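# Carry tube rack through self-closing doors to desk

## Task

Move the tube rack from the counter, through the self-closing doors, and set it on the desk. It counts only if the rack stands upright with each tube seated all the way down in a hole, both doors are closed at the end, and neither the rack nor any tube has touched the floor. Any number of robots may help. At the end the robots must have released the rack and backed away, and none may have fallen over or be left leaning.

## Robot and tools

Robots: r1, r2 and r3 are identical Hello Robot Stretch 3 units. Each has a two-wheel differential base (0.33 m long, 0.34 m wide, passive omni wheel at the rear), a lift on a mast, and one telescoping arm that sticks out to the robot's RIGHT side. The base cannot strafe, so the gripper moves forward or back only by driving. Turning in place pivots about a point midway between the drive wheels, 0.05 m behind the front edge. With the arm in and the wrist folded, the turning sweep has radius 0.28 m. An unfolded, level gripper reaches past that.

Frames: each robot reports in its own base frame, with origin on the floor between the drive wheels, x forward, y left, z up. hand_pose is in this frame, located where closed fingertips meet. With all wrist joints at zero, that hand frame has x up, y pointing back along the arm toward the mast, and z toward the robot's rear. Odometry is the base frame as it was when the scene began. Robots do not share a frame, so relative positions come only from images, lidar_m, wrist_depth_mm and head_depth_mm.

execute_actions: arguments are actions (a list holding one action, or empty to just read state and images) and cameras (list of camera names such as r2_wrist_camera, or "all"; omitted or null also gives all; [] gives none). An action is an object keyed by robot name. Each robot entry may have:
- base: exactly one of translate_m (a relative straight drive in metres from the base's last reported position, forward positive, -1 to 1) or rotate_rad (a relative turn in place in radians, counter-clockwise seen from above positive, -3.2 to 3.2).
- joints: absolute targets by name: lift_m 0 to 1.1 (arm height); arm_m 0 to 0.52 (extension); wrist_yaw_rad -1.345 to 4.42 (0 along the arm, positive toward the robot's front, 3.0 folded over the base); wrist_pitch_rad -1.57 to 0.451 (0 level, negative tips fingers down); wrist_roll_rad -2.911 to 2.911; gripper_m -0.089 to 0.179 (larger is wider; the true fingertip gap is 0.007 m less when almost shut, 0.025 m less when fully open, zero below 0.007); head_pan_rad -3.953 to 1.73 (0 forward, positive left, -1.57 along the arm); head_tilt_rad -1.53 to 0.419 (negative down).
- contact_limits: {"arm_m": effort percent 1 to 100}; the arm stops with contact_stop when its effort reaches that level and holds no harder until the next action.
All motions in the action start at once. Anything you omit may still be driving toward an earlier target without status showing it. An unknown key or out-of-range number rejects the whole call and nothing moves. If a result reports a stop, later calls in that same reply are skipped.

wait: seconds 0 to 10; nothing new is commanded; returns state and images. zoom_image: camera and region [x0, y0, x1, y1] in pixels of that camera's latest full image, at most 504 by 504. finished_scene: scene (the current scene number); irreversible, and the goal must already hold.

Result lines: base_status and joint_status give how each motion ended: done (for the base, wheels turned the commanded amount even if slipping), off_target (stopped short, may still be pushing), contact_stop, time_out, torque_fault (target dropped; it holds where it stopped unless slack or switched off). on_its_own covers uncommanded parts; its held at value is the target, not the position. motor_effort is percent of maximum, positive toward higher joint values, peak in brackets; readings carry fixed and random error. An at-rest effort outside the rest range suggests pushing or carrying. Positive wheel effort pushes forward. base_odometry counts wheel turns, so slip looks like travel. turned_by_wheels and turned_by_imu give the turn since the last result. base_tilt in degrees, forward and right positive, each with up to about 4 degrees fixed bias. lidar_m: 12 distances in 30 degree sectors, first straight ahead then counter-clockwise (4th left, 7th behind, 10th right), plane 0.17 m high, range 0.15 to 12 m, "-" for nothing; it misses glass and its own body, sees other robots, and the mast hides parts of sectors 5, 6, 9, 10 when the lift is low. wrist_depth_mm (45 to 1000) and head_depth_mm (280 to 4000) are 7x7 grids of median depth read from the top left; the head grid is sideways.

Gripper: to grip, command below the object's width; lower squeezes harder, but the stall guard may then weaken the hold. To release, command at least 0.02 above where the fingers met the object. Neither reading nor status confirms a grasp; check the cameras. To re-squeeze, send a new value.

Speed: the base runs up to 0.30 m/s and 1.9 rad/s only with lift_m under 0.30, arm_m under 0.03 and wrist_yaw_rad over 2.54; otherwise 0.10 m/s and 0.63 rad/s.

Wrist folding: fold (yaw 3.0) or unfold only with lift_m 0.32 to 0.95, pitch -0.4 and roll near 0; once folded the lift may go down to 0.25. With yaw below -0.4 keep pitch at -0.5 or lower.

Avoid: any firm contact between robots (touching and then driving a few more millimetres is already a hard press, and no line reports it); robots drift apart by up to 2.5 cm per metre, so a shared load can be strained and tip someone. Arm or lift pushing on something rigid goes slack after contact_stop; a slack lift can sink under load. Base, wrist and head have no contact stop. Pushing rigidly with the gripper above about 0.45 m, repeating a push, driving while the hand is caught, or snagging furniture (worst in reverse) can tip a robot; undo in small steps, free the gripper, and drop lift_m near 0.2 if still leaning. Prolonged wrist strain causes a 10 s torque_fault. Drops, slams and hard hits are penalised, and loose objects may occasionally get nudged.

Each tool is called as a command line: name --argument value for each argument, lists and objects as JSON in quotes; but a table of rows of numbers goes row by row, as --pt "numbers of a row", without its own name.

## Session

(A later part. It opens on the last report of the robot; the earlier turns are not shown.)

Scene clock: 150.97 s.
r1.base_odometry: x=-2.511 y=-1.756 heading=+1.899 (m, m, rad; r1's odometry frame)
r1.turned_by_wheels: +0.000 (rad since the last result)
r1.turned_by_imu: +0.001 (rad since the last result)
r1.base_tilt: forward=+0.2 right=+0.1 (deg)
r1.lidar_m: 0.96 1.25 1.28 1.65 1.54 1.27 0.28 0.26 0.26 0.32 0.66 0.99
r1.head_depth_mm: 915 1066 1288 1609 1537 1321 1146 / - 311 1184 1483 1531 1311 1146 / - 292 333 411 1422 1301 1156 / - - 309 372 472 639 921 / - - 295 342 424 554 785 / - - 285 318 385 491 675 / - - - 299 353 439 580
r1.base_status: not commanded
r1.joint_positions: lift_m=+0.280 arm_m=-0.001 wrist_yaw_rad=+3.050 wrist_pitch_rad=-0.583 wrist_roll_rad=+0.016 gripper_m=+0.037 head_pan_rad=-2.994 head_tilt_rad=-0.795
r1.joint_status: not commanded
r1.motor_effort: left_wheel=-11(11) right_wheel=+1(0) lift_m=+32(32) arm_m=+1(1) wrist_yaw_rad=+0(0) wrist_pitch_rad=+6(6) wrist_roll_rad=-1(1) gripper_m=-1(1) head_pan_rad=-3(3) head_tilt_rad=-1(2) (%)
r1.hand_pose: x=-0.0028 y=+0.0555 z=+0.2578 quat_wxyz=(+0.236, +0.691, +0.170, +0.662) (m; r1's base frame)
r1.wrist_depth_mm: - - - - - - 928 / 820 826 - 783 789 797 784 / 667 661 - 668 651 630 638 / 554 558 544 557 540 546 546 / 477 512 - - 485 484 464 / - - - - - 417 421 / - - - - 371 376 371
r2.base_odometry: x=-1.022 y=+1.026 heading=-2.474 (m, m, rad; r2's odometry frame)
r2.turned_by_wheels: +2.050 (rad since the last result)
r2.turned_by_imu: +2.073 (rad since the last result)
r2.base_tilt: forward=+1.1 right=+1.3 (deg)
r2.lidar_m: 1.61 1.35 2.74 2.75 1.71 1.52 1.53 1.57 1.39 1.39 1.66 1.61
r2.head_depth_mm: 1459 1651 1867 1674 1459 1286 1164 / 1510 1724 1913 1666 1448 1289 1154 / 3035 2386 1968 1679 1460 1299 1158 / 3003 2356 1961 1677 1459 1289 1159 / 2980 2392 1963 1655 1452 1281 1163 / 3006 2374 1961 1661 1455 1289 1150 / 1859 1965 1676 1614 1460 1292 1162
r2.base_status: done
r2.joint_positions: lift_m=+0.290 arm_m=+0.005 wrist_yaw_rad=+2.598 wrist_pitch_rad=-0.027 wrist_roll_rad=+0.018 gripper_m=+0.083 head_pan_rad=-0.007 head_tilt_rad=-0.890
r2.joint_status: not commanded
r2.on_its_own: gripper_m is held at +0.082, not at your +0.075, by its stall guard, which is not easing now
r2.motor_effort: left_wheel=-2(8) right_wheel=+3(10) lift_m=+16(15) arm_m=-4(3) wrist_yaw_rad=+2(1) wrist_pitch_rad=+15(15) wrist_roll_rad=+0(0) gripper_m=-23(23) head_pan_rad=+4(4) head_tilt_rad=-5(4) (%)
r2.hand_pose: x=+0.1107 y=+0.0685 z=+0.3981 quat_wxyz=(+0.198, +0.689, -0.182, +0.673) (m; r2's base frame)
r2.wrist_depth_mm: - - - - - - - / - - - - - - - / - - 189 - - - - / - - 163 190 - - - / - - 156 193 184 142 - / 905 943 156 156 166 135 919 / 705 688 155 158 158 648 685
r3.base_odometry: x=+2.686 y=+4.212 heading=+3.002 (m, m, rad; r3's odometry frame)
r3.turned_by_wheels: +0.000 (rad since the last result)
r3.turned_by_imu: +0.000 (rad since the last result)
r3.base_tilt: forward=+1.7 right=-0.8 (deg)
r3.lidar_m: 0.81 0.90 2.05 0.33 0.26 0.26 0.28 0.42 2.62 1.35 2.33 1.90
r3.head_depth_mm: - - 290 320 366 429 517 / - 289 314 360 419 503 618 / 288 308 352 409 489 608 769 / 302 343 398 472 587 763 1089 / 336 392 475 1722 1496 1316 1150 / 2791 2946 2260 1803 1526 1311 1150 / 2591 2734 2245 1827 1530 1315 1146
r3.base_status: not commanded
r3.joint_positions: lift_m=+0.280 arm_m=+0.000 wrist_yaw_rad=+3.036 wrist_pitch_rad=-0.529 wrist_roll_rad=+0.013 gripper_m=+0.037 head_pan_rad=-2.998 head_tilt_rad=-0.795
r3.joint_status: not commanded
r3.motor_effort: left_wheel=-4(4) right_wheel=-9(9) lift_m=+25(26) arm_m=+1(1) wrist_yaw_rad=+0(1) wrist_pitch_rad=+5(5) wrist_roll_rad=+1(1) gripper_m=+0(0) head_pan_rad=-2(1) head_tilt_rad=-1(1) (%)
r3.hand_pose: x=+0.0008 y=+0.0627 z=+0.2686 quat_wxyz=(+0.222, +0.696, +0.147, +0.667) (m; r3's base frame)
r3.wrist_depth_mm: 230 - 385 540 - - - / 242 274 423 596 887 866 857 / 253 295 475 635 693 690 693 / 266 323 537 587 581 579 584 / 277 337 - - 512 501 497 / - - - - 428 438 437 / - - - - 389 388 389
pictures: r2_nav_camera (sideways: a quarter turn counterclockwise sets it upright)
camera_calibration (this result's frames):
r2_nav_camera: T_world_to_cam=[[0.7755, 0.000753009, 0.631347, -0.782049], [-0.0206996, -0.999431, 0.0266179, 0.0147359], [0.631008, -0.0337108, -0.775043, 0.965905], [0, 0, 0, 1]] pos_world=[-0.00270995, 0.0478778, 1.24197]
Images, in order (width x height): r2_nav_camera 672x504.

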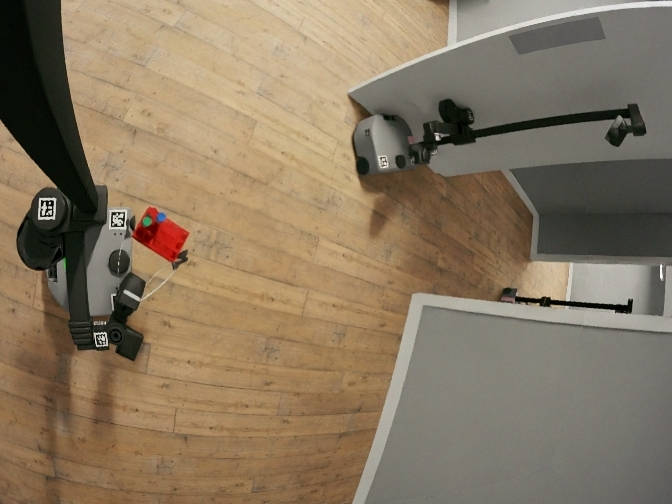

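execute_actions --actions '[{"r2":{"base":{"translate_m":0.8}}}]' --cameras '["r2_nav_camera"]'

Scene clock: 177.50 s.
r1.base_odometry: x=-2.511 y=-1.756 heading=+1.899 (m, m, rad; r1's odometry frame)
r1.turned_by_wheels: +0.000 (rad since the last result)
r1.turned_by_imu: +0.002 (rad since the last result)
r1.base_tilt: forward=+0.2 right=+0.1 (deg)
r1.lidar_m: 0.97 1.26 1.28 1.65 1.54 1.28 0.28 0.26 0.26 0.32 0.66 1.00
r1.head_depth_mm: 919 1069 1289 1619 1546 1326 1153 / - 311 1188 1484 1524 1308 1141 / - 292 333 411 1419 1305 1160 / - - 309 372 473 640 923 / - - 295 342 424 556 785 / - - 285 317 385 491 676 / - - - 299 353 438 582
r1.base_status: not commanded
r1.joint_positions: lift_m=+0.280 arm_m=-0.001 wrist_yaw_rad=+3.050 wrist_pitch_rad=-0.583 wrist_roll_rad=+0.016 gripper_m=+0.037 head_pan_rad=-2.994 head_tilt_rad=-0.795
r1.joint_status: not commanded
r1.motor_effort: left_wheel=-11(11) right_wheel=+0(0) lift_m=+32(32) arm_m=+0(1) wrist_yaw_rad=+1(0) wrist_pitch_rad=+6(6) wrist_roll_rad=-1(1) gripper_m=+0(0) head_pan_rad=-3(3) head_tilt_rad=-2(2) (%)
r1.hand_pose: x=-0.0028 y=+0.0555 z=+0.2578 quat_wxyz=(+0.236, +0.691, +0.170, +0.662) (m; r1's base frame)
r1.wrist_depth_mm: - - - - - - 915 / 809 800 - 817 789 781 773 / 666 649 - 644 643 641 629 / 565 565 549 567 542 537 541 / 492 511 - - 489 479 469 / - - - - - 420 409 / - - - - 376 376 375
r2.base_odometry: x=-1.651 y=+0.531 heading=-2.474 (m, m, rad; r2's odometry frame)
r2.turned_by_wheels: +0.000 (rad since the last result)
r2.turned_by_imu: +0.004 (rad since the last result)
r2.base_tilt: forward=+1.1 right=+1.3 (deg)
r2.lidar_m: 2.33 0.65 0.65 2.50 2.56 2.28 2.29 1.84 1.64 1.57 0.96 0.84
r2.head_depth_mm: 2359 877 978 1170 1388 1293 1158 / 2770 2319 1980 1323 1423 1297 1160 / 3030 2370 1967 1677 1466 1290 1157 / 3039 2386 1946 1678 1460 1299 1153 / 3000 2351 1962 1667 1463 1288 1156 / 2821 2371 1963 1663 1451 1290 1162 / 2500 2374 1962 1637 1455 1299 1160
r2.base_status: done
r2.joint_positions: lift_m=+0.290 arm_m=+0.005 wrist_yaw_rad=+2.599 wrist_pitch_rad=-0.027 wrist_roll_rad=+0.018 gripper_m=+0.083 head_pan_rad=-0.007 head_tilt_rad=-0.890
r2.joint_status: not commanded
r2.on_its_own: gripper_m is held at +0.082, not at your +0.075, by its stall guard, which is not easing now
r2.motor_effort: left_wheel=-3(7) right_wheel=+4(10) lift_m=+16(15) arm_m=-4(3) wrist_yaw_rad=+1(2) wrist_pitch_rad=+15(14) wrist_roll_rad=+0(0) gripper_m=-23(23) head_pan_rad=+3(5) head_tilt_rad=-4(4) (%)
r2.hand_pose: x=+0.1107 y=+0.0685 z=+0.3981 quat_wxyz=(+0.198, +0.689, -0.182, +0.673) (m; r2's base frame)
r2.wrist_depth_mm: - - - 910 906 970 - / - - - 941 952 - - / - - 937 548 970 - - / - - 163 191 869 - - / - - 157 193 184 142 - / 907 989 156 155 165 135 901 / 705 682 156 158 157 657 680
r3.base_odometry: x=+2.686 y=+4.212 heading=+3.002 (m, m, rad; r3's odometry frame)
r3.turned_by_wheels: +0.000 (rad since the last result)
r3.turned_by_imu: +0.002 (rad since the last result)
r3.base_tilt: forward=+1.7 right=-0.8 (deg)
r3.lidar_m: 0.81 0.90 2.05 0.33 0.26 0.26 0.28 0.42 2.62 2.74 0.64 1.90
r3.head_depth_mm: - - 290 320 366 429 518 / - 288 314 359 419 502 619 / 288 308 352 409 490 606 770 / 302 343 398 473 585 763 1092 / 336 392 475 1722 1490 1313 1147 / 2772 2868 2234 1817 1523 1310 1147 / 2560 2709 2277 1813 1531 1309 1146
r3.base_status: not commanded
r3.joint_positions: lift_m=+0.280 arm_m=+0.000 wrist_yaw_rad=+3.036 wrist_pitch_rad=-0.529 wrist_roll_rad=+0.013 gripper_m=+0.037 head_pan_rad=-2.998 head_tilt_rad=-0.795
r3.joint_status: not commanded
r3.motor_effort: left_wheel=-4(4) right_wheel=-9(9) lift_m=+26(26) arm_m=+0(0) wrist_yaw_rad=+1(1) wrist_pitch_rad=+5(5) wrist_roll_rad=+1(1) gripper_m=+0(1) head_pan_rad=-1(1) head_tilt_rad=-2(2) (%)
r3.hand_pose: x=+0.0008 y=+0.0627 z=+0.2686 quat_wxyz=(+0.222, +0.696, +0.147, +0.667) (m; r3's base frame)
r3.wrist_depth_mm: 231 - 386 540 - - - / 241 273 423 601 870 874 864 / 253 296 478 654 695 701 697 / 264 326 541 579 587 586 574 / 278 338 - - 511 496 499 / - - - - 426 438 439 / - - - - 389 389 386
pictures: r2_nav_camera (sideways: a quarter turn counterclockwise sets it upright)
camera_calibration (this result's frames):
r2_nav_camera: T_world_to_cam=[[0.775524, 0.000754959, 0.631317, -0.78201], [-0.0206958, -0.999431, 0.0266184, 0.0147352], [0.630978, -0.0337089, -0.775068, 0.965937], [0, 0, 0, 1]] pos_world=[-0.00271239, 0.0478778, 1.24197]
Images, in order (width x height): r2_nav_camera 672x504.

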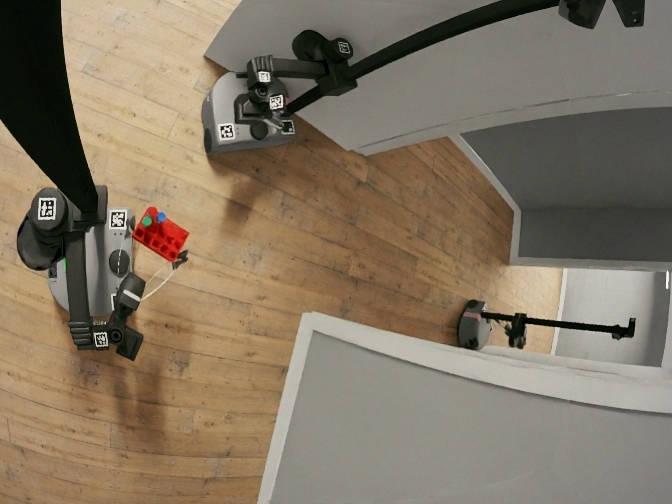

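execute_actions --actions '[{"r2":{"base":{"rotate_rad":0.13}}}]' --cameras '[]'

execute_actions --actions '[{"r2":{"base":{"translate_m":0.85}}}]' --cameras '["r2_nav_camera"]'

Scene clock: 184.07 s.
r1.base_odometry: x=-2.511 y=-1.756 heading=+1.899 (m, m, rad; r1's odometry frame)
r1.turned_by_wheels: +0.000 (rad since the last result)
r1.turned_by_imu: +0.002 (rad since the last result)
r1.base_tilt: forward=+0.1 right=+0.1 (deg)
r1.lidar_m: 0.96 1.25 1.28 1.65 1.54 1.28 0.28 0.26 0.26 0.32 0.66 1.00
r1.head_depth_mm: 916 1066 1287 1628 1537 1316 1148 / - 311 1184 1481 1528 1307 1146 / - 291 334 411 1419 1295 1164 / - - 309 372 472 640 921 / - - 295 342 424 555 784 / - - 285 318 385 489 674 / - - - 298 353 438 581
r1.base_status: not commanded
r1.joint_positions: lift_m=+0.280 arm_m=-0.001 wrist_yaw_rad=+3.050 wrist_pitch_rad=-0.583 wrist_roll_rad=+0.016 gripper_m=+0.037 head_pan_rad=-2.994 head_tilt_rad=-0.795
r1.joint_status: not commanded
r1.motor_effort: left_wheel=-11(11) right_wheel=+0(0) lift_m=+32(32) arm_m=+1(0) wrist_yaw_rad=+1(1) wrist_pitch_rad=+6(6) wrist_roll_rad=-1(1) gripper_m=-1(0) head_pan_rad=-3(3) head_tilt_rad=-2(2) (%)
r1.hand_pose: x=-0.0028 y=+0.0555 z=+0.2578 quat_wxyz=(+0.236, +0.691, +0.170, +0.662) (m; r1's base frame)
r1.wrist_depth_mm: - - - - - - 931 / 814 813 - 803 767 780 749 / 669 649 - 655 643 637 632 / 558 576 561 554 543 551 541 / 486 513 - - 482 481 474 / - - - - - 416 419 / - - - - 378 370 372
r2.base_odometry: x=-1.651 y=+0.531 heading=-2.345 (m, m, rad; r2's odometry frame)
r2.turned_by_wheels: +0.130 (rad since the last result)
r2.turned_by_imu: +0.131 (rad since the last result)
r2.base_tilt: forward=+1.1 right=+1.3 (deg)
r2.lidar_m: 2.28 0.65 0.89 2.55 2.42 2.28 2.33 1.74 1.64 1.31 0.91 0.84
r2.head_depth_mm: 3031 2328 1971 1287 1391 1294 1169 / 2995 2379 1963 1654 1455 1287 1159 / 3019 2391 1980 1680 1457 1280 1157 / 3004 2371 1953 1684 1452 1288 1157 / 2719 2349 1942 1682 1449 1292 1157 / 2397 2372 1960 1669 1466 1284 1156 / 2029 1298 1394 1538 1404 1227 1161
r2.base_status: done
r2.joint_positions: lift_m=+0.290 arm_m=+0.005 wrist_yaw_rad=+2.599 wrist_pitch_rad=-0.027 wrist_roll_rad=+0.018 gripper_m=+0.083 head_pan_rad=-0.007 head_tilt_rad=-0.890
r2.joint_status: not commanded
r2.on_its_own: gripper_m is held at +0.082, not at your +0.075, by its stall guard, which is not easing now
r2.motor_effort: left_wheel=-2(8) right_wheel=+3(9) lift_m=+16(16) arm_m=-3(4) wrist_yaw_rad=+1(2) wrist_pitch_rad=+14(15) wrist_roll_rad=+0(0) gripper_m=-23(23) head_pan_rad=+4(4) head_tilt_rad=-4(4) (%)
r2.hand_pose: x=+0.1107 y=+0.0685 z=+0.3981 quat_wxyz=(+0.198, +0.689, -0.182, +0.673) (m; r2's base frame)
r2.wrist_depth_mm: - - - 900 891 876 886 / - - - 915 823 894 935 / - - 188 602 741 968 961 / - - 163 190 620 981 - / - - 157 194 184 143 - / 896 966 157 156 166 135 937 / 716 691 156 158 158 634 677
r3.base_odometry: x=+2.686 y=+4.212 heading=+3.002 (m, m, rad; r3's odometry frame)
r3.turned_by_wheels: +0.000 (rad since the last result)
r3.turned_by_imu: +0.001 (rad since the last result)
r3.base_tilt: forward=+1.8 right=-0.7 (deg)
r3.lidar_m: 0.81 0.90 2.05 0.33 0.26 0.26 0.28 0.42 2.62 2.74 0.65 1.90
r3.head_depth_mm: - - 290 320 366 428 516 / - 288 314 359 419 503 618 / 288 308 352 409 489 607 768 / 302 343 398 473 585 765 1092 / 336 392 475 1723 1484 1303 1146 / 2803 2922 2259 1815 1528 1314 1149 / 2564 2736 2261 1817 1525 1306 1154
r3.base_status: not commanded
r3.joint_positions: lift_m=+0.280 arm_m=+0.000 wrist_yaw_rad=+3.036 wrist_pitch_rad=-0.529 wrist_roll_rad=+0.013 gripper_m=+0.037 head_pan_rad=-2.998 head_tilt_rad=-0.795
r3.joint_status: not commanded
r3.motor_effort: left_wheel=-4(4) right_wheel=-9(9) lift_m=+26(26) arm_m=+0(1) wrist_yaw_rad=+0(0) wrist_pitch_rad=+5(5) wrist_roll_rad=+1(1) gripper_m=+0(0) head_pan_rad=-1(1) head_tilt_rad=-2(2) (%)
r3.hand_pose: x=+0.0008 y=+0.0627 z=+0.2686 quat_wxyz=(+0.222, +0.696, +0.147, +0.667) (m; r3's base frame)
r3.wrist_depth_mm: 230 - 388 540 - - - / 242 274 426 601 868 863 869 / 252 295 478 646 702 697 695 / 266 326 537 585 577 584 584 / 278 337 - - 515 498 496 / - - - - 430 439 434 / - - - - 386 390 390
pictures: none
No camera images: the call's "cameras" was empty. Leave "cameras" out to get every camera's image.

Scene clock: 188.67 s.
r1.base_odometry: x=-2.511 y=-1.756 heading=+1.899 (m, m, rad; r1's odometry frame)
r1.turned_by_wheels: +0.000 (rad since the last result)
r1.turned_by_imu: +0.001 (rad since the last result)
r1.base_tilt: forward=+0.2 right=+0.1 (deg)
r1.lidar_m: 0.96 1.25 1.28 1.65 1.53 1.27 0.28 0.26 0.26 0.32 0.66 1.00
r1.head_depth_mm: 918 1065 1286 1617 1535 1312 1150 / - 311 1186 1486 1530 1310 1145 / - 291 334 411 1420 1299 1162 / - - 308 373 472 639 920 / - - 295 342 424 555 785 / - - 286 317 385 489 673 / - - - 299 353 438 581
r1.base_status: not commanded
r1.joint_positions: lift_m=+0.280 arm_m=-0.001 wrist_yaw_rad=+3.050 wrist_pitch_rad=-0.583 wrist_roll_rad=+0.016 gripper_m=+0.037 head_pan_rad=-2.994 head_tilt_rad=-0.795
r1.joint_status: not commanded
r1.motor_effort: left_wheel=-11(11) right_wheel=+0(0) lift_m=+32(32) arm_m=+0(1) wrist_yaw_rad=-1(0) wrist_pitch_rad=+5(6) wrist_roll_rad=-1(0) gripper_m=-1(0) head_pan_rad=-3(3) head_tilt_rad=-2(2) (%)
r1.hand_pose: x=-0.0028 y=+0.0555 z=+0.2578 quat_wxyz=(+0.236, +0.691, +0.170, +0.662) (m; r1's base frame)
r1.wrist_depth_mm: - - - - - - 928 / 851 813 - 797 794 765 779 / 669 674 - 652 644 633 636 / 563 568 544 547 550 542 534 / 486 511 - - 491 470 476 / - - - - - 421 419 / - - - - 379 377 374
r2.base_odometry: x=-2.245 y=-0.077 heading=-2.345 (m, m, rad; r2's odometry frame)
r2.turned_by_wheels: +0.000 (rad since the last result)
r2.turned_by_imu: +0.004 (rad since the last result)
r2.base_tilt: forward=+1.1 right=+1.3 (deg)
r2.lidar_m: 1.70 0.53 0.46 0.48 0.47 3.03 3.08 2.13 0.40 0.38 1.30 1.56
r2.head_depth_mm: 2901 2382 1954 1684 1461 1290 1152 / 2361 2352 1976 1687 1460 1289 1162 / 2496 2398 1964 1674 1445 1292 1164 / 2428 2381 1962 1673 1458 1292 1163 / 2051 2276 1974 1680 1457 1285 1158 / 1764 1946 1965 1665 1456 1289 1154 / 1539 1666 1827 1652 1450 1295 1159
r2.base_status: done
r2.joint_positions: lift_m=+0.290 arm_m=+0.005 wrist_yaw_rad=+2.599 wrist_pitch_rad=-0.027 wrist_roll_rad=+0.018 gripper_m=+0.083 head_pan_rad=-0.007 head_tilt_rad=-0.890
r2.joint_status: not commanded
r2.on_its_own: gripper_m is held at +0.082, not at your +0.075, by its stall guard, which is not easing now
r2.motor_effort: left_wheel=-2(7) right_wheel=+4(8) lift_m=+16(16) arm_m=-4(4) wrist_yaw_rad=+1(1) wrist_pitch_rad=+15(14) wrist_roll_rad=+0(0) gripper_m=-23(23) head_pan_rad=+4(5) head_tilt_rad=-4(4) (%)
r2.hand_pose: x=+0.1107 y=+0.0685 z=+0.3981 quat_wxyz=(+0.198, +0.689, -0.182, +0.673) (m; r2's base frame)
r2.wrist_depth_mm: 483 478 475 501 - - - / 497 502 492 512 - - - / 515 515 190 537 - - - / 528 520 163 190 575 - - / 551 544 156 194 183 142 - / 568 564 157 155 155 136 926 / 466 591 156 158 157 650 679
r3.base_odometry: x=+2.686 y=+4.212 heading=+3.002 (m, m, rad; r3's odometry frame)
r3.turned_by_wheels: +0.000 (rad since the last result)
r3.turned_by_imu: +0.001 (rad since the last result)
r3.base_tilt: forward=+1.7 right=-0.8 (deg)
r3.lidar_m: 0.81 0.34 2.05 0.33 0.26 0.26 0.28 0.42 2.62 2.74 2.34 1.90
r3.head_depth_mm: - - 290 320 366 429 518 / - 289 314 359 419 502 618 / 288 308 352 409 489 606 770 / 302 343 398 472 586 765 1089 / 336 393 476 1715 1487 1317 1144 / 2794 2918 2243 1820 1530 1313 1149 / 2564 2770 2239 1805 1521 1310 1146
r3.base_status: not commanded
r3.joint_positions: lift_m=+0.280 arm_m=+0.000 wrist_yaw_rad=+3.036 wrist_pitch_rad=-0.529 wrist_roll_rad=+0.013 gripper_m=+0.037 head_pan_rad=-2.998 head_tilt_rad=-0.795
r3.joint_status: not commanded
r3.motor_effort: left_wheel=-4(4) right_wheel=-10(9) lift_m=+26(26) arm_m=+1(1) wrist_yaw_rad=+0(1) wrist_pitch_rad=+5(5) wrist_roll_rad=+1(1) gripper_m=+0(0) head_pan_rad=-2(1) head_tilt_rad=-2(1) (%)
r3.hand_pose: x=+0.0008 y=+0.0627 z=+0.2686 quat_wxyz=(+0.222, +0.696, +0.147, +0.667) (m; r3's base frame)
r3.wrist_depth_mm: 230 - 388 536 - - - / 240 274 428 601 881 873 777 / 253 297 474 650 699 643 336 / 265 327 537 579 583 455 346 / 277 339 - - 514 459 314 / - - - - 428 427 321 / - - - - 389 389 345
pictures: r2_nav_camera (sideways: a quarter turn counterclockwise sets it upright)
camera_calibration (this result's frames):
r2_nav_camera: T_world_to_cam=[[0.775544, 0.000841532, 0.631294, -0.781979], [-0.0205833, -0.999434, 0.0266188, 0.014734], [0.630958, -0.0336382, -0.775087, 0.965962], [0, 0, 0, 1]] pos_world=[-0.00271959, 0.0478769, 1.24197]
Images, in order (width x height): r2_nav_camera 672x504.

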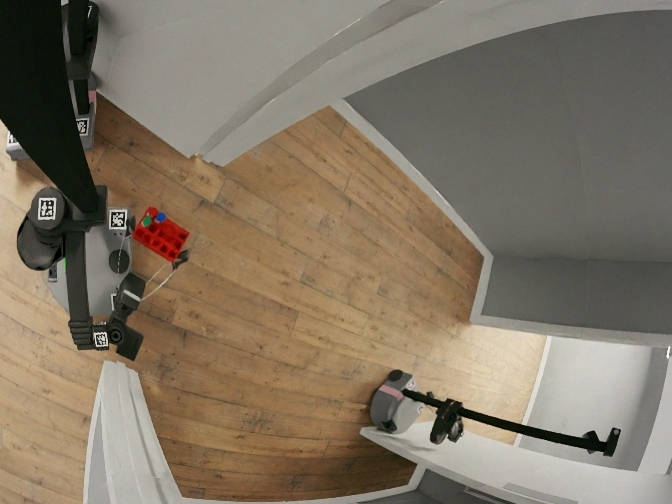

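execute_actions --actions '[{"r2":{"base":{"translate_m":0.7}}}]' --cameras '[]'

execute_actions --actions '[{"r2":{"base":{"rotate_rad":-0.38}},"r3":{"base":{"translate_m":0.38}}}]' --cameras '[]'

execute_actions --actions '[{"r2":{"base":{"translate_m":0.5}},"r3":{"base":{"rotate_rad":1.0},"joints":{"head_pan_rad":0}}}]' --cameras '["r2_nav_camera","r3_nav_camera"]'

Scene clock: 200.07 s.
r1.base_odometry: x=-2.511 y=-1.756 heading=+1.899 (m, m, rad; r1's odometry frame)
r1.turned_by_wheels: +0.000 (rad since the last result)
r1.turned_by_imu: +0.002 (rad since the last result)
r1.base_tilt: forward=+0.2 right=+0.1 (deg)
r1.lidar_m: 0.96 1.25 1.28 1.15 1.54 1.28 0.28 0.26 0.26 0.32 0.66 0.99
r1.head_depth_mm: 918 1073 1294 1625 1538 1330 1154 / - 310 1180 1477 1535 1308 1148 / - 291 333 412 1414 1298 1164 / - - 308 372 472 639 923 / - - 295 341 425 554 783 / - - 285 318 385 490 673 / - - - 298 353 439 583
r1.base_status: not commanded
r1.joint_positions: lift_m=+0.280 arm_m=-0.001 wrist_yaw_rad=+3.050 wrist_pitch_rad=-0.583 wrist_roll_rad=+0.016 gripper_m=+0.037 head_pan_rad=-2.994 head_tilt_rad=-0.795
r1.joint_status: not commanded
r1.motor_effort: left_wheel=-11(10) right_wheel=+0(0) lift_m=+32(32) arm_m=+0(0) wrist_yaw_rad=-1(0) wrist_pitch_rad=+6(5) wrist_roll_rad=-1(1) gripper_m=+0(1) head_pan_rad=-3(3) head_tilt_rad=-1(2) (%)
r1.hand_pose: x=-0.0028 y=+0.0555 z=+0.2578 quat_wxyz=(+0.236, +0.691, +0.170, +0.662) (m; r1's base frame)
r1.wrist_depth_mm: - - - - - - 932 / 826 775 - 792 785 786 774 / 670 650 - 640 661 646 631 / 567 571 553 559 551 538 539 / 487 513 - - 486 474 466 / - - - - - 420 412 / - - - - 375 375 372
r2.base_odometry: x=-2.734 y=-0.577 heading=-2.345 (m, m, rad; r2's odometry frame)
r2.turned_by_wheels: +0.000 (rad since the last result)
r2.turned_by_imu: +0.003 (rad since the last result)
r2.base_tilt: forward=+1.1 right=+1.3 (deg)
r2.lidar_m: 1.22 0.85 0.80 0.65 0.46 0.57 3.54 0.80 1.29 1.31 1.02 1.80
r2.head_depth_mm: 1656 1894 1968 1672 1461 1291 1150 / 1727 1962 1975 1684 1455 1291 1156 / 1787 2081 1947 1662 1444 1299 1165 / 1764 2036 1961 1671 1459 1281 1156 / 1465 1647 1818 1660 1463 1290 1164 / 1245 1383 1553 1642 1462 1293 1157 / 1092 1195 1311 1472 1458 1285 1155
r2.base_status: done
r2.joint_positions: lift_m=+0.290 arm_m=+0.005 wrist_yaw_rad=+2.599 wrist_pitch_rad=-0.027 wrist_roll_rad=+0.018 gripper_m=+0.083 head_pan_rad=-0.007 head_tilt_rad=-0.890
r2.joint_status: not commanded
r2.on_its_own: gripper_m is held at +0.082, not at your +0.075, by its stall guard, which is not easing now
r2.motor_effort: left_wheel=-2(7) right_wheel=+4(8) lift_m=+15(15) arm_m=-3(4) wrist_yaw_rad=+1(1) wrist_pitch_rad=+15(15) wrist_roll_rad=+0(0) gripper_m=-23(23) head_pan_rad=+4(4) head_tilt_rad=-4(4) (%)
r2.hand_pose: x=+0.1107 y=+0.0685 z=+0.3981 quat_wxyz=(+0.198, +0.689, -0.182, +0.673) (m; r2's base frame)
r2.wrist_depth_mm: 597 785 783 801 824 837 840 / 610 828 825 829 838 857 892 / 610 843 189 856 868 880 892 / 605 834 163 190 913 915 930 / 608 822 156 194 183 142 956 / 605 778 157 156 166 135 916 / 552 692 156 158 157 653 676
r3.base_odometry: x=+2.686 y=+4.212 heading=+3.002 (m, m, rad; r3's odometry frame)
r3.turned_by_wheels: +0.000 (rad since the last result)
r3.turned_by_imu: +0.002 (rad since the last result)
r3.base_tilt: forward=+1.8 right=-0.7 (deg)
r3.lidar_m: 0.81 0.90 0.96 0.33 0.26 0.26 0.28 0.42 2.62 2.74 2.33 1.90
r3.head_depth_mm: - - 290 320 366 429 518 / - 289 314 359 419 502 616 / 288 308 352 409 488 606 769 / 302 343 398 472 586 764 1093 / 336 393 476 1725 1481 1311 1143 / 2765 2900 2272 1818 1522 1310 1152 / 2548 2753 2259 1811 1534 1318 1149
r3.base_status: not commanded
r3.joint_positions: lift_m=+0.280 arm_m=+0.000 wrist_yaw_rad=+3.036 wrist_pitch_rad=-0.529 wrist_roll_rad=+0.013 gripper_m=+0.037 head_pan_rad=-2.998 head_tilt_rad=-0.795
r3.joint_status: not commanded
r3.motor_effort: left_wheel=-4(4) right_wheel=-9(9) lift_m=+25(26) arm_m=+1(0) wrist_yaw_rad=+1(0) wrist_pitch_rad=+5(5) wrist_roll_rad=+1(1) gripper_m=+0(0) head_pan_rad=-2(1) head_tilt_rad=-2(1) (%)
r3.hand_pose: x=+0.0008 y=+0.0627 z=+0.2686 quat_wxyz=(+0.222, +0.696, +0.147, +0.667) (m; r3's base frame)
r3.wrist_depth_mm: 231 - 384 539 878 785 - / 241 274 426 596 869 834 867 / 253 296 474 646 691 684 692 / 265 326 535 590 583 581 576 / 278 336 - - 510 497 497 / - - - - 427 437 441 / - - - - 389 390 388
pictures: none
No camera images: the call's "cameras" was empty. Leave "cameras" out to get every camera's image.

Scene clock: 203.00 s.
r1.base_odometry: x=-2.511 y=-1.756 heading=+1.899 (m, m, rad; r1's odometry frame)
r1.turned_by_wheels: +0.000 (rad since the last result)
r1.turned_by_imu: +0.001 (rad since the last result)
r1.base_tilt: forward=+0.2 right=+0.1 (deg)
r1.lidar_m: 0.96 1.25 1.28 1.15 1.54 1.28 0.28 0.26 0.26 0.32 0.66 0.99
r1.head_depth_mm: 918 1067 1289 1618 1538 1314 1153 / - 311 1188 1486 1537 1310 1144 / - 291 333 412 1425 1292 1164 / - - 308 372 473 639 925 / - - 295 342 424 555 785 / - - 285 317 385 490 675 / - - - 299 352 438 580
r1.base_status: not commanded
r1.joint_positions: lift_m=+0.280 arm_m=-0.001 wrist_yaw_rad=+3.050 wrist_pitch_rad=-0.583 wrist_roll_rad=+0.016 gripper_m=+0.037 head_pan_rad=-2.994 head_tilt_rad=-0.795
r1.joint_status: not commanded
r1.motor_effort: left_wheel=-11(11) right_wheel=+0(0) lift_m=+32(32) arm_m=+0(0) wrist_yaw_rad=+0(0) wrist_pitch_rad=+6(6) wrist_roll_rad=-1(1) gripper_m=+0(1) head_pan_rad=-3(3) head_tilt_rad=-2(2) (%)
r1.hand_pose: x=-0.0028 y=+0.0555 z=+0.2578 quat_wxyz=(+0.236, +0.691, +0.170, +0.662) (m; r1's base frame)
r1.wrist_depth_mm: - - - - - - 930 / 824 798 - 806 789 786 760 / 672 684 - 653 657 639 638 / 564 563 550 555 547 541 537 / 492 526 - - 491 481 477 / - - - - - 421 424 / - - - - 381 381 370
r2.base_odometry: x=-2.734 y=-0.577 heading=-2.725 (m, m, rad; r2's odometry frame)
r2.turned_by_wheels: -0.380 (rad since the last result)
r2.turned_by_imu: -0.384 (rad since the last result)
r2.base_tilt: forward=+1.1 right=+1.3 (deg)
r2.lidar_m: 1.80 1.07 0.82 0.80 0.57 0.46 0.61 0.83 0.80 1.29 1.17 1.02
r2.head_depth_mm: 3007 2375 1985 1497 1456 1287 1161 / 3002 2396 1964 1691 1458 1292 1158 / 2964 2411 1959 1662 1448 1290 1155 / 3031 2355 1979 1670 1446 1292 1158 / 1723 1984 1970 1682 1467 1293 1160 / 1721 1997 1959 1653 1464 1283 1160 / 1718 2006 1970 1675 1447 1289 1157
r2.base_status: done
r2.joint_positions: lift_m=+0.290 arm_m=+0.005 wrist_yaw_rad=+2.599 wrist_pitch_rad=-0.027 wrist_roll_rad=+0.018 gripper_m=+0.083 head_pan_rad=-0.007 head_tilt_rad=-0.890
r2.joint_status: not commanded
r2.on_its_own: gripper_m is held at +0.082, not at your +0.075, by its stall guard, which is not easing now
r2.motor_effort: left_wheel=+3(8) right_wheel=-2(6) lift_m=+15(16) arm_m=-4(4) wrist_yaw_rad=+1(1) wrist_pitch_rad=+14(15) wrist_roll_rad=+0(0) gripper_m=-23(24) head_pan_rad=+4(4) head_tilt_rad=-5(3) (%)
r2.hand_pose: x=+0.1107 y=+0.0685 z=+0.3981 quat_wxyz=(+0.198, +0.689, -0.182, +0.673) (m; r2's base frame)
r2.wrist_depth_mm: 659 715 792 917 - - - / 670 738 816 920 - - - / 695 743 190 989 - - - / 713 799 163 190 - - - / 717 783 156 193 184 142 - / 728 785 157 156 156 135 909 / 709 698 156 157 159 651 676
r3.base_odometry: x=+2.310 y=+4.264 heading=+3.002 (m, m, rad; r3's odometry frame)
r3.turned_by_wheels: +0.000 (rad since the last result)
r3.turned_by_imu: +0.003 (rad since the last result)
r3.base_tilt: forward=+1.6 right=-0.8 (deg)
r3.lidar_m: 0.45 0.44 1.80 0.94 0.39 0.29 0.28 0.29 2.81 2.67 2.00 1.18
r3.head_depth_mm: - - - 314 380 481 660 / - - 287 322 392 501 678 / - - 291 331 405 523 694 / - - 294 340 418 546 785 / - - 297 349 433 573 841 / - - 301 360 450 599 914 / - - 307 369 467 638 1148
r3.base_status: done
r3.joint_positions: lift_m=+0.280 arm_m=+0.000 wrist_yaw_rad=+3.035 wrist_pitch_rad=-0.529 wrist_roll_rad=+0.013 gripper_m=+0.037 head_pan_rad=-2.998 head_tilt_rad=-0.797
r3.joint_status: not commanded
r3.motor_effort: left_wheel=-16(39) right_wheel=-13(44) lift_m=+26(26) arm_m=+1(0) wrist_yaw_rad=+0(1) wrist_pitch_rad=+5(5) wrist_roll_rad=+1(1) gripper_m=+0(0) head_pan_rad=-1(3) head_tilt_rad=-2(3) (%)
r3.hand_pose: x=+0.0010 y=+0.0627 z=+0.2686 quat_wxyz=(+0.222, +0.696, +0.147, +0.667) (m; r3's base frame)
r3.wrist_depth_mm: 399 - - 764 - - - / 391 528 832 796 873 851 870 / 382 550 684 693 703 696 697 / 374 546 583 580 579 584 580 / 359 516 - - 512 498 483 / - - - - 427 439 435 / - - - - 390 389 388
pictures: none
No camera images: the call's "cameras" was empty. Leave "cameras" out to get every camera's image.

Scene clock: 206.33 s.
r1.base_odometry: x=-2.511 y=-1.756 heading=+1.899 (m, m, rad; r1's odometry frame)
r1.turned_by_wheels: +0.000 (rad since the last result)
r1.turned_by_imu: +0.001 (rad since the last result)
r1.base_tilt: forward=+0.1 right=+0.1 (deg)
r1.lidar_m: 0.97 1.25 1.28 0.73 1.53 1.27 0.28 0.26 0.26 0.32 0.66 0.99
r1.head_depth_mm: 915 1067 1289 1625 1549 1318 1153 / - 310 1186 1490 1535 1315 1148 / - 291 333 411 1415 1301 1157 / - - 308 372 472 640 924 / - - 295 341 424 555 785 / - - 286 318 385 490 673 / - - - 299 352 439 579
r1.base_status: not commanded
r1.joint_positions: lift_m=+0.280 arm_m=-0.001 wrist_yaw_rad=+3.050 wrist_pitch_rad=-0.583 wrist_roll_rad=+0.016 gripper_m=+0.037 head_pan_rad=-2.994 head_tilt_rad=-0.795
r1.joint_status: not commanded
r1.motor_effort: left_wheel=-11(10) right_wheel=+1(0) lift_m=+32(32) arm_m=+0(0) wrist_yaw_rad=+0(0) wrist_pitch_rad=+6(6) wrist_roll_rad=-1(1) gripper_m=+0(0) head_pan_rad=-3(3) head_tilt_rad=-2(2) (%)
r1.hand_pose: x=-0.0028 y=+0.0555 z=+0.2578 quat_wxyz=(+0.236, +0.691, +0.170, +0.662) (m; r1's base frame)
r1.wrist_depth_mm: - - 758 700 872 - 922 / 836 808 - 751 797 769 785 / 662 661 - 644 643 642 628 / 557 564 547 553 550 554 544 / 498 512 - - 484 480 468 / - - - - - 415 417 / - - - - 380 375 370
r2.base_odometry: x=-3.191 y=-0.780 heading=-2.725 (m, m, rad; r2's odometry frame)
r2.turned_by_wheels: +0.000 (rad since the last result)
r2.turned_by_imu: +0.003 (rad since the last result)
r2.base_tilt: forward=+1.0 right=+1.3 (deg)
r2.lidar_m: 1.30 1.01 0.78 0.76 0.81 0.93 0.93 1.16 1.35 1.32 0.63 0.73
r2.head_depth_mm: 3002 2374 1968 1667 1461 1273 1164 / 3024 2373 1953 1682 1460 1295 1162 / 3045 2390 1974 1674 1458 1292 1156 / 2988 2385 1957 1679 1440 1297 1158 / 1224 1404 1661 1674 1456 1302 1156 / 1225 1411 1690 1674 1452 1294 1155 / 1235 1418 1689 1662 1454 1289 1159
r2.base_status: done
r2.joint_positions: lift_m=+0.290 arm_m=+0.005 wrist_yaw_rad=+2.599 wrist_pitch_rad=-0.027 wrist_roll_rad=+0.018 gripper_m=+0.083 head_pan_rad=-0.007 head_tilt_rad=-0.890
r2.joint_status: not commanded
r2.on_its_own: gripper_m is held at +0.082, not at your +0.075, by its stall guard, which is not easing now
r2.motor_effort: left_wheel=+3(10) right_wheel=-1(4) lift_m=+16(16) arm_m=-4(2) wrist_yaw_rad=+1(1) wrist_pitch_rad=+15(15) wrist_roll_rad=+0(0) gripper_m=-23(24) head_pan_rad=+3(5) head_tilt_rad=-4(4) (%)
r2.hand_pose: x=+0.1107 y=+0.0685 z=+0.3981 quat_wxyz=(+0.198, +0.689, -0.182, +0.673) (m; r2's base frame)
r2.wrist_depth_mm: 631 687 782 864 978 - - / 640 697 795 905 - - - / 654 733 192 911 - - - / 669 755 162 188 - - - / 684 753 156 193 183 142 - / 699 752 157 155 155 135 924 / 686 684 156 159 158 631 670
r3.base_odometry: x=+2.310 y=+4.264 heading=-2.281 (m, m, rad; r3's odometry frame)
r3.turned_by_wheels: +1.000 (rad since the last result)
r3.turned_by_imu: +0.985 (rad since the last result)
r3.base_tilt: forward=+1.7 right=-0.7 (deg)
r3.lidar_m: 1.80 1.41 0.39 0.26 0.24 0.24 0.31 2.80 2.02 1.38 0.47 0.44
r3.head_depth_mm: 2308 2596 2261 1803 1513 1238 956 / 1649 1973 2112 1807 1520 1303 1130 / - 2203 2060 1803 1526 1304 1149 / - 2830 2119 1820 1526 1317 1150 / - 2912 2168 1769 1521 1308 1148 / 3559 2666 2055 1637 1521 1304 1148 / 2329 2635 1429 1677 1527 1311 1149
r3.base_status: done
r3.joint_positions: lift_m=+0.280 arm_m=+0.000 wrist_yaw_rad=+3.035 wrist_pitch_rad=-0.529 wrist_roll_rad=+0.013 gripper_m=+0.037 head_pan_rad=-0.007 head_tilt_rad=-0.797
r3.joint_status: all done
r3.motor_effort: left_wheel=-9(28) right_wheel=-8(11) lift_m=+26(25) arm_m=+1(0) wrist_yaw_rad=+0(1) wrist_pitch_rad=+5(5) wrist_roll_rad=+1(1) gripper_m=+0(0) head_pan_rad=+4(56) head_tilt_rad=-1(1) (%)
r3.hand_pose: x=+0.0010 y=+0.0627 z=+0.2686 quat_wxyz=(+0.222, +0.696, +0.147, +0.667) (m; r3's base frame)
r3.wrist_depth_mm: 207 - 292 352 464 649 - / 220 242 325 394 544 784 854 / 234 264 361 445 648 695 704 / 251 292 412 510 584 579 579 / 269 312 - - 516 494 499 / - - - - 422 438 436 / - - - - 389 389 389
pictures: r2_nav_camera (sideways: a quarter turn counterclockwise sets it upright), r3_nav_camera (sideways: a quarter turn counterclockwise sets it upright)
camera_calibration (this result's frames):
r2_nav_camera: T_world_to_cam=[[0.775566, 0.000855584, 0.631266, -0.781944], [-0.0205641, -0.999434, 0.0266193, 0.0147332], [0.630932, -0.0336264, -0.775109, 0.965991], [0, 0, 0, 1]] pos_world=[-0.00272255, 0.0478767, 1.24197]
r3_nav_camera: T_world_to_cam=[[0.751743, -0.04834, 0.657682, -0.816304], [-0.0160083, -0.998354, -0.0550817, 0.124469], [0.659262, 0.0308789, -0.751279, 0.926616], [0, 0, 0, 1]] pos_world=[0.00476056, 0.0561911, 1.23987]
Images, in order (width x height): r2_nav_camera 672x504, r3_nav_camera 672x504.

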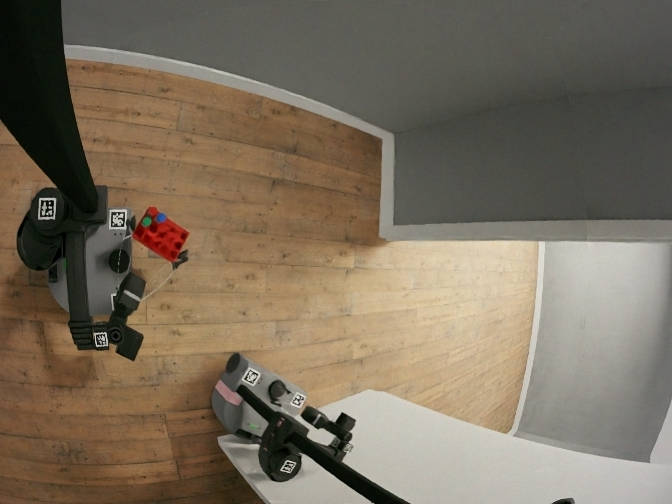

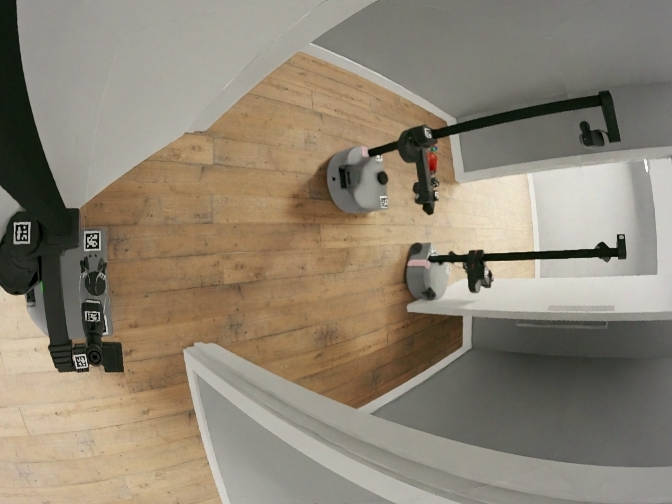

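execute_actions --actions '[{"r2":{"base":{"translate_m":0.62}},"r3":{"base":{"rotate_rad":0.45}}}]' --cameras '[]'

execute_actions --actions '[{"r2":{"base":{"rotate_rad":-0.47}},"r3":{"base":{"translate_m":-0.4}}}]' --cameras '["r2_nav_camera","r3_nav_camera"]'

Scene clock: 217.13 s.
r1.base_odometry: x=-2.511 y=-1.756 heading=+1.899 (m, m, rad; r1's odometry frame)
r1.turned_by_wheels: +0.000 (rad since the last result)
r1.turned_by_imu: +0.003 (rad since the last result)
r1.base_tilt: forward=+0.1 right=+0.1 (deg)
r1.lidar_m: 0.96 0.50 1.28 1.65 1.54 1.27 0.28 0.26 0.26 0.32 0.66 0.99
r1.head_depth_mm: 915 1066 1287 1621 1543 1313 1151 / - 311 1181 1491 1533 1316 1147 / - 292 333 412 1417 1299 1161 / - - 308 372 471 640 923 / - - 295 341 424 555 784 / - - 286 317 385 491 675 / - - - 299 353 439 580
r1.base_status: not commanded
r1.joint_positions: lift_m=+0.280 arm_m=-0.001 wrist_yaw_rad=+3.050 wrist_pitch_rad=-0.583 wrist_roll_rad=+0.016 gripper_m=+0.037 head_pan_rad=-2.994 head_tilt_rad=-0.795
r1.joint_status: not commanded
r1.motor_effort: left_wheel=-11(11) right_wheel=+0(0) lift_m=+32(32) arm_m=+0(0) wrist_yaw_rad=-1(0) wrist_pitch_rad=+6(5) wrist_roll_rad=-1(1) gripper_m=+0(0) head_pan_rad=-3(3) head_tilt_rad=-2(2) (%)
r1.hand_pose: x=-0.0028 y=+0.0555 z=+0.2578 quat_wxyz=(+0.236, +0.691, +0.170, +0.662) (m; r1's base frame)
r1.wrist_depth_mm: - - - - - - 924 / 829 815 - 792 795 491 464 / 673 687 - 643 641 433 379 / 564 565 549 559 539 458 363 / 486 519 - - 481 478 390 / - - - - - 421 406 / - - - - 377 380 376
r2.base_odometry: x=-3.758 y=-1.031 heading=-2.725 (m, m, rad; r2's odometry frame)
r2.turned_by_wheels: +0.000 (rad since the last result)
r2.turned_by_imu: +0.003 (rad since the last result)
r2.base_tilt: forward=+1.1 right=+1.3 (deg)
r2.lidar_m: 0.68 0.72 0.73 0.72 0.76 1.10 1.54 1.72 0.52 0.49 0.81 3.67
r2.head_depth_mm: 3025 2394 1973 1681 1461 1295 1159 / 3034 2374 1965 1673 1444 1292 1164 / 3005 2352 1953 1683 1460 1293 1159 / 3028 2367 1968 1667 1459 1296 1152 / 701 755 864 1055 1326 1291 1155 / 600 695 839 1032 1327 1293 1163 / 616 714 846 1038 1341 1295 1156
r2.base_status: done
r2.joint_positions: lift_m=+0.290 arm_m=+0.005 wrist_yaw_rad=+2.599 wrist_pitch_rad=-0.027 wrist_roll_rad=+0.018 gripper_m=+0.083 head_pan_rad=-0.007 head_tilt_rad=-0.890
r2.joint_status: not commanded
r2.on_its_own: gripper_m is held at +0.082, not at your +0.075, by its stall guard, which is not easing now
r2.motor_effort: left_wheel=+3(10) right_wheel=-1(4) lift_m=+16(15) arm_m=-3(3) wrist_yaw_rad=+1(2) wrist_pitch_rad=+15(14) wrist_roll_rad=+0(0) gripper_m=-23(23) head_pan_rad=+4(4) head_tilt_rad=-4(5) (%)
r2.hand_pose: x=+0.1107 y=+0.0685 z=+0.3981 quat_wxyz=(+0.198, +0.689, -0.182, +0.673) (m; r2's base frame)
r2.wrist_depth_mm: 587 652 721 812 893 674 524 / 604 660 716 845 906 670 532 / 619 679 188 883 928 694 533 / 627 707 163 190 880 680 545 / 650 704 156 193 184 142 543 / 668 723 157 156 166 135 527 / 659 686 156 158 158 628 582
r3.base_odometry: x=+2.310 y=+4.264 heading=-1.831 (m, m, rad; r3's odometry frame)
r3.turned_by_wheels: +0.450 (rad since the last result)
r3.turned_by_imu: +0.446 (rad since the last result)
r3.base_tilt: forward=+1.7 right=-0.8 (deg)
r3.lidar_m: 1.87 0.40 0.23 0.20 0.20 0.24 2.87 2.07 1.94 0.52 0.44 1.80
r3.head_depth_mm: 3817 2705 2150 1804 1528 1313 1146 / 2334 2513 2040 1823 1518 1310 1143 / 2515 2731 2190 1802 1519 1311 1154 / 2299 2605 2245 1803 1521 1310 1154 / 1918 2134 2181 1811 1530 1309 1145 / 1670 1819 2014 1817 1533 1284 1144 / 1466 1586 1724 1756 1010 954 842
r3.base_status: done
r3.joint_positions: lift_m=+0.280 arm_m=+0.000 wrist_yaw_rad=+3.035 wrist_pitch_rad=-0.529 wrist_roll_rad=+0.013 gripper_m=+0.037 head_pan_rad=-0.007 head_tilt_rad=-0.797
r3.joint_status: not commanded
r3.motor_effort: left_wheel=-2(18) right_wheel=-8(11) lift_m=+25(25) arm_m=+0(1) wrist_yaw_rad=+1(1) wrist_pitch_rad=+5(5) wrist_roll_rad=+1(1) gripper_m=+0(0) head_pan_rad=+5(4) head_tilt_rad=-1(1) (%)
r3.hand_pose: x=+0.0010 y=+0.0627 z=+0.2686 quat_wxyz=(+0.222, +0.696, +0.147, +0.667) (m; r3's base frame)
r3.wrist_depth_mm: 193 - 229 249 276 313 356 / 210 221 255 278 312 357 418 / 229 244 287 311 358 414 504 / 252 277 322 358 419 505 561 / 282 301 - - 487 499 491 / - - - - 422 437 436 / - - - - 389 389 388
pictures: none
No camera images: the call's "cameras" was empty. Leave "cameras" out to get every camera's image.

Scene clock: 219.97 s.
r1.base_odometry: x=-2.511 y=-1.756 heading=+1.899 (m, m, rad; r1's odometry frame)
r1.turned_by_wheels: +0.000 (rad since the last result)
r1.turned_by_imu: +0.001 (rad since the last result)
r1.base_tilt: forward=+0.2 right=+0.1 (deg)
r1.lidar_m: 0.96 0.50 1.28 1.65 1.54 1.27 0.28 0.26 0.26 0.32 0.66 0.99
r1.head_depth_mm: 916 1072 1288 1625 1544 1321 1155 / - 311 1185 1483 1533 1311 1145 / - 291 333 411 1420 1297 1157 / - - 309 373 472 640 922 / - - 295 342 425 555 784 / - - 285 318 385 490 675 / - - - 299 353 438 580
r1.base_status: not commanded
r1.joint_positions: lift_m=+0.280 arm_m=-0.001 wrist_yaw_rad=+3.050 wrist_pitch_rad=-0.583 wrist_roll_rad=+0.016 gripper_m=+0.037 head_pan_rad=-2.994 head_tilt_rad=-0.795
r1.joint_status: not commanded
r1.motor_effort: left_wheel=-11(11) right_wheel=+0(0) lift_m=+32(32) arm_m=+0(1) wrist_yaw_rad=-1(0) wrist_pitch_rad=+6(6) wrist_roll_rad=-1(1) gripper_m=+0(0) head_pan_rad=-3(3) head_tilt_rad=-2(2) (%)
r1.hand_pose: x=-0.0028 y=+0.0555 z=+0.2578 quat_wxyz=(+0.236, +0.691, +0.170, +0.662) (m; r1's base frame)
r1.wrist_depth_mm: - - - - - - 916 / 815 806 - 811 769 505 463 / 659 660 - 645 643 496 395 / 571 564 546 537 551 507 382 / 483 509 - - 479 463 448 / - - - - - 423 416 / - - - - 375 375 374
r2.base_odometry: x=-3.758 y=-1.031 heading=+3.089 (m, m, rad; r2's odometry frame)
r2.turned_by_wheels: -0.470 (rad since the last result)
r2.turned_by_imu: -0.475 (rad since the last result)
r2.base_tilt: forward=+1.1 right=+1.3 (deg)
r2.lidar_m: 3.94 0.68 0.73 0.72 0.72 0.78 1.18 1.54 1.72 0.52 0.50 0.83
r2.head_depth_mm: 3053 2368 1890 1416 1435 1289 1154 / 3037 2366 1977 1683 1466 1299 1158 / 3023 2399 1981 1673 1448 1290 1157 / 2989 2369 1944 1671 1460 1295 1161 / 2935 2387 1971 1674 1459 1292 1156 / 3029 2378 1974 1670 1456 1288 1159 / 3008 2395 1971 1665 1464 1278 1159
r2.base_status: done
r2.joint_positions: lift_m=+0.290 arm_m=+0.005 wrist_yaw_rad=+2.599 wrist_pitch_rad=-0.027 wrist_roll_rad=+0.018 gripper_m=+0.083 head_pan_rad=-0.007 head_tilt_rad=-0.890
r2.joint_status: not commanded
r2.on_its_own: gripper_m is held at +0.082, not at your +0.075, by its stall guard, which is not easing now
r2.motor_effort: left_wheel=+3(8) right_wheel=-2(5) lift_m=+16(16) arm_m=-3(3) wrist_yaw_rad=+1(0) wrist_pitch_rad=+15(15) wrist_roll_rad=+0(0) gripper_m=-23(23) head_pan_rad=+4(4) head_tilt_rad=-4(4) (%)
r2.hand_pose: x=+0.1107 y=+0.0685 z=+0.3981 quat_wxyz=(+0.198, +0.689, -0.182, +0.673) (m; r2's base frame)
r2.wrist_depth_mm: 595 712 892 824 665 - - / 597 722 886 850 683 - - / 616 733 836 826 712 - - / 622 750 163 188 699 - - / 630 742 156 194 182 142 - / 645 724 157 155 155 135 906 / 613 674 156 159 158 645 676
r3.base_odometry: x=+2.413 y=+4.651 heading=-1.831 (m, m, rad; r3's odometry frame)
r3.turned_by_wheels: +0.000 (rad since the last result)
r3.turned_by_imu: -0.001 (rad since the last result)
r3.base_tilt: forward=+1.7 right=-0.8 (deg)
r3.lidar_m: 0.34 0.71 2.07 2.43 2.62 2.46 2.50 1.89 1.76 1.09 0.75 0.29
r3.head_depth_mm: - 288 309 345 390 490 1150 / - - 341 374 452 538 729 / 318 360 413 339 554 677 874 / 363 413 477 568 700 910 1128 / 421 491 586 725 953 1256 1148 / 501 603 753 1004 1426 1308 1149 / 621 784 1031 1319 1510 1307 1145
r3.base_status: done
r3.joint_positions: lift_m=+0.280 arm_m=+0.000 wrist_yaw_rad=+3.035 wrist_pitch_rad=-0.529 wrist_roll_rad=+0.013 gripper_m=+0.037 head_pan_rad=-0.007 head_tilt_rad=-0.797
r3.joint_status: not commanded
r3.motor_effort: left_wheel=-2(34) right_wheel=+5(17) lift_m=+25(26) arm_m=+0(0) wrist_yaw_rad=+1(0) wrist_pitch_rad=+5(5) wrist_roll_rad=+1(1) gripper_m=+0(0) head_pan_rad=+5(5) head_tilt_rad=-1(1) (%)
r3.hand_pose: x=+0.0010 y=+0.0626 z=+0.2686 quat_wxyz=(+0.222, +0.696, +0.147, +0.667) (m; r3's base frame)
r3.wrist_depth_mm: - - - - - - - / 886 873 871 869 863 866 856 / 703 699 698 692 701 697 702 / 582 578 578 587 584 582 578 / 499 515 - - 516 501 501 / - - - - 425 437 439 / - - - - 389 386 389
pictures: r2_nav_camera (sideways: a quarter turn counterclockwise sets it upright), r3_nav_camera (sideways: a quarter turn counterclockwise sets it upright)
camera_calibration (this result's frames):
r2_nav_camera: T_world_to_cam=[[0.775573, 0.00085989, 0.631258, -0.781933], [-0.0205582, -0.999434, 0.0266195, 0.014733], [0.630923, -0.0336228, -0.775116, 0.966], [0, 0, 0, 1]] pos_world=[-0.0027235, 0.0478767, 1.24197]
r3_nav_camera: T_world_to_cam=[[0.751776, -0.04785, 0.65768, -0.816301], [-0.0153578, -0.998364, -0.0550817, 0.124465], [0.659239, 0.0313086, -0.751281, 0.926619], [0, 0, 0, 1]] pos_world=[0.00472371, 0.0561902, 1.23987]
Images, in order (width x height): r2_nav_camera 672x504, r3_nav_camera 672x504.

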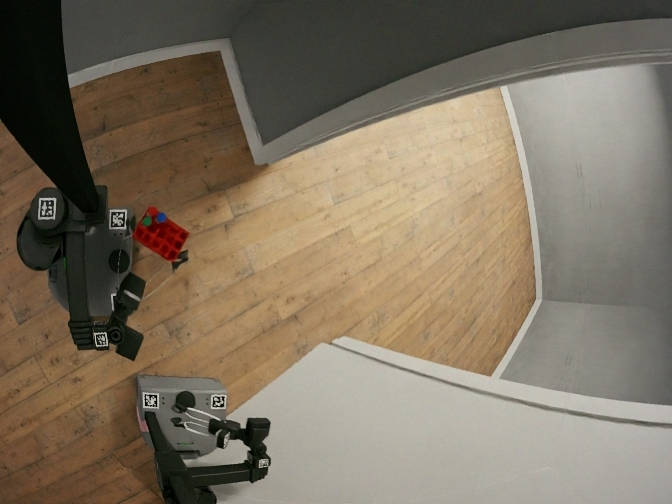

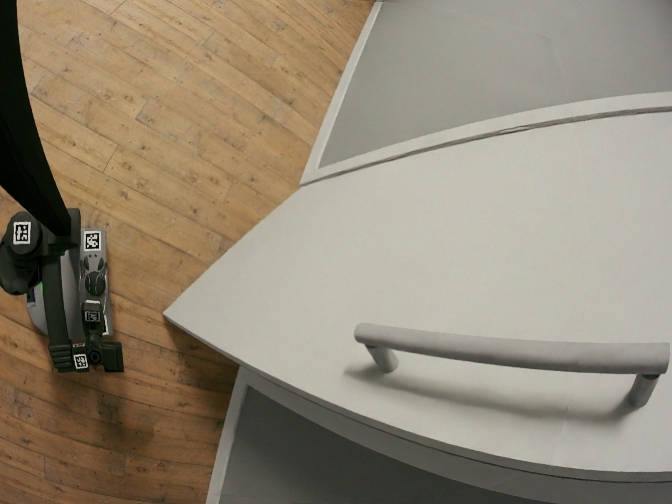

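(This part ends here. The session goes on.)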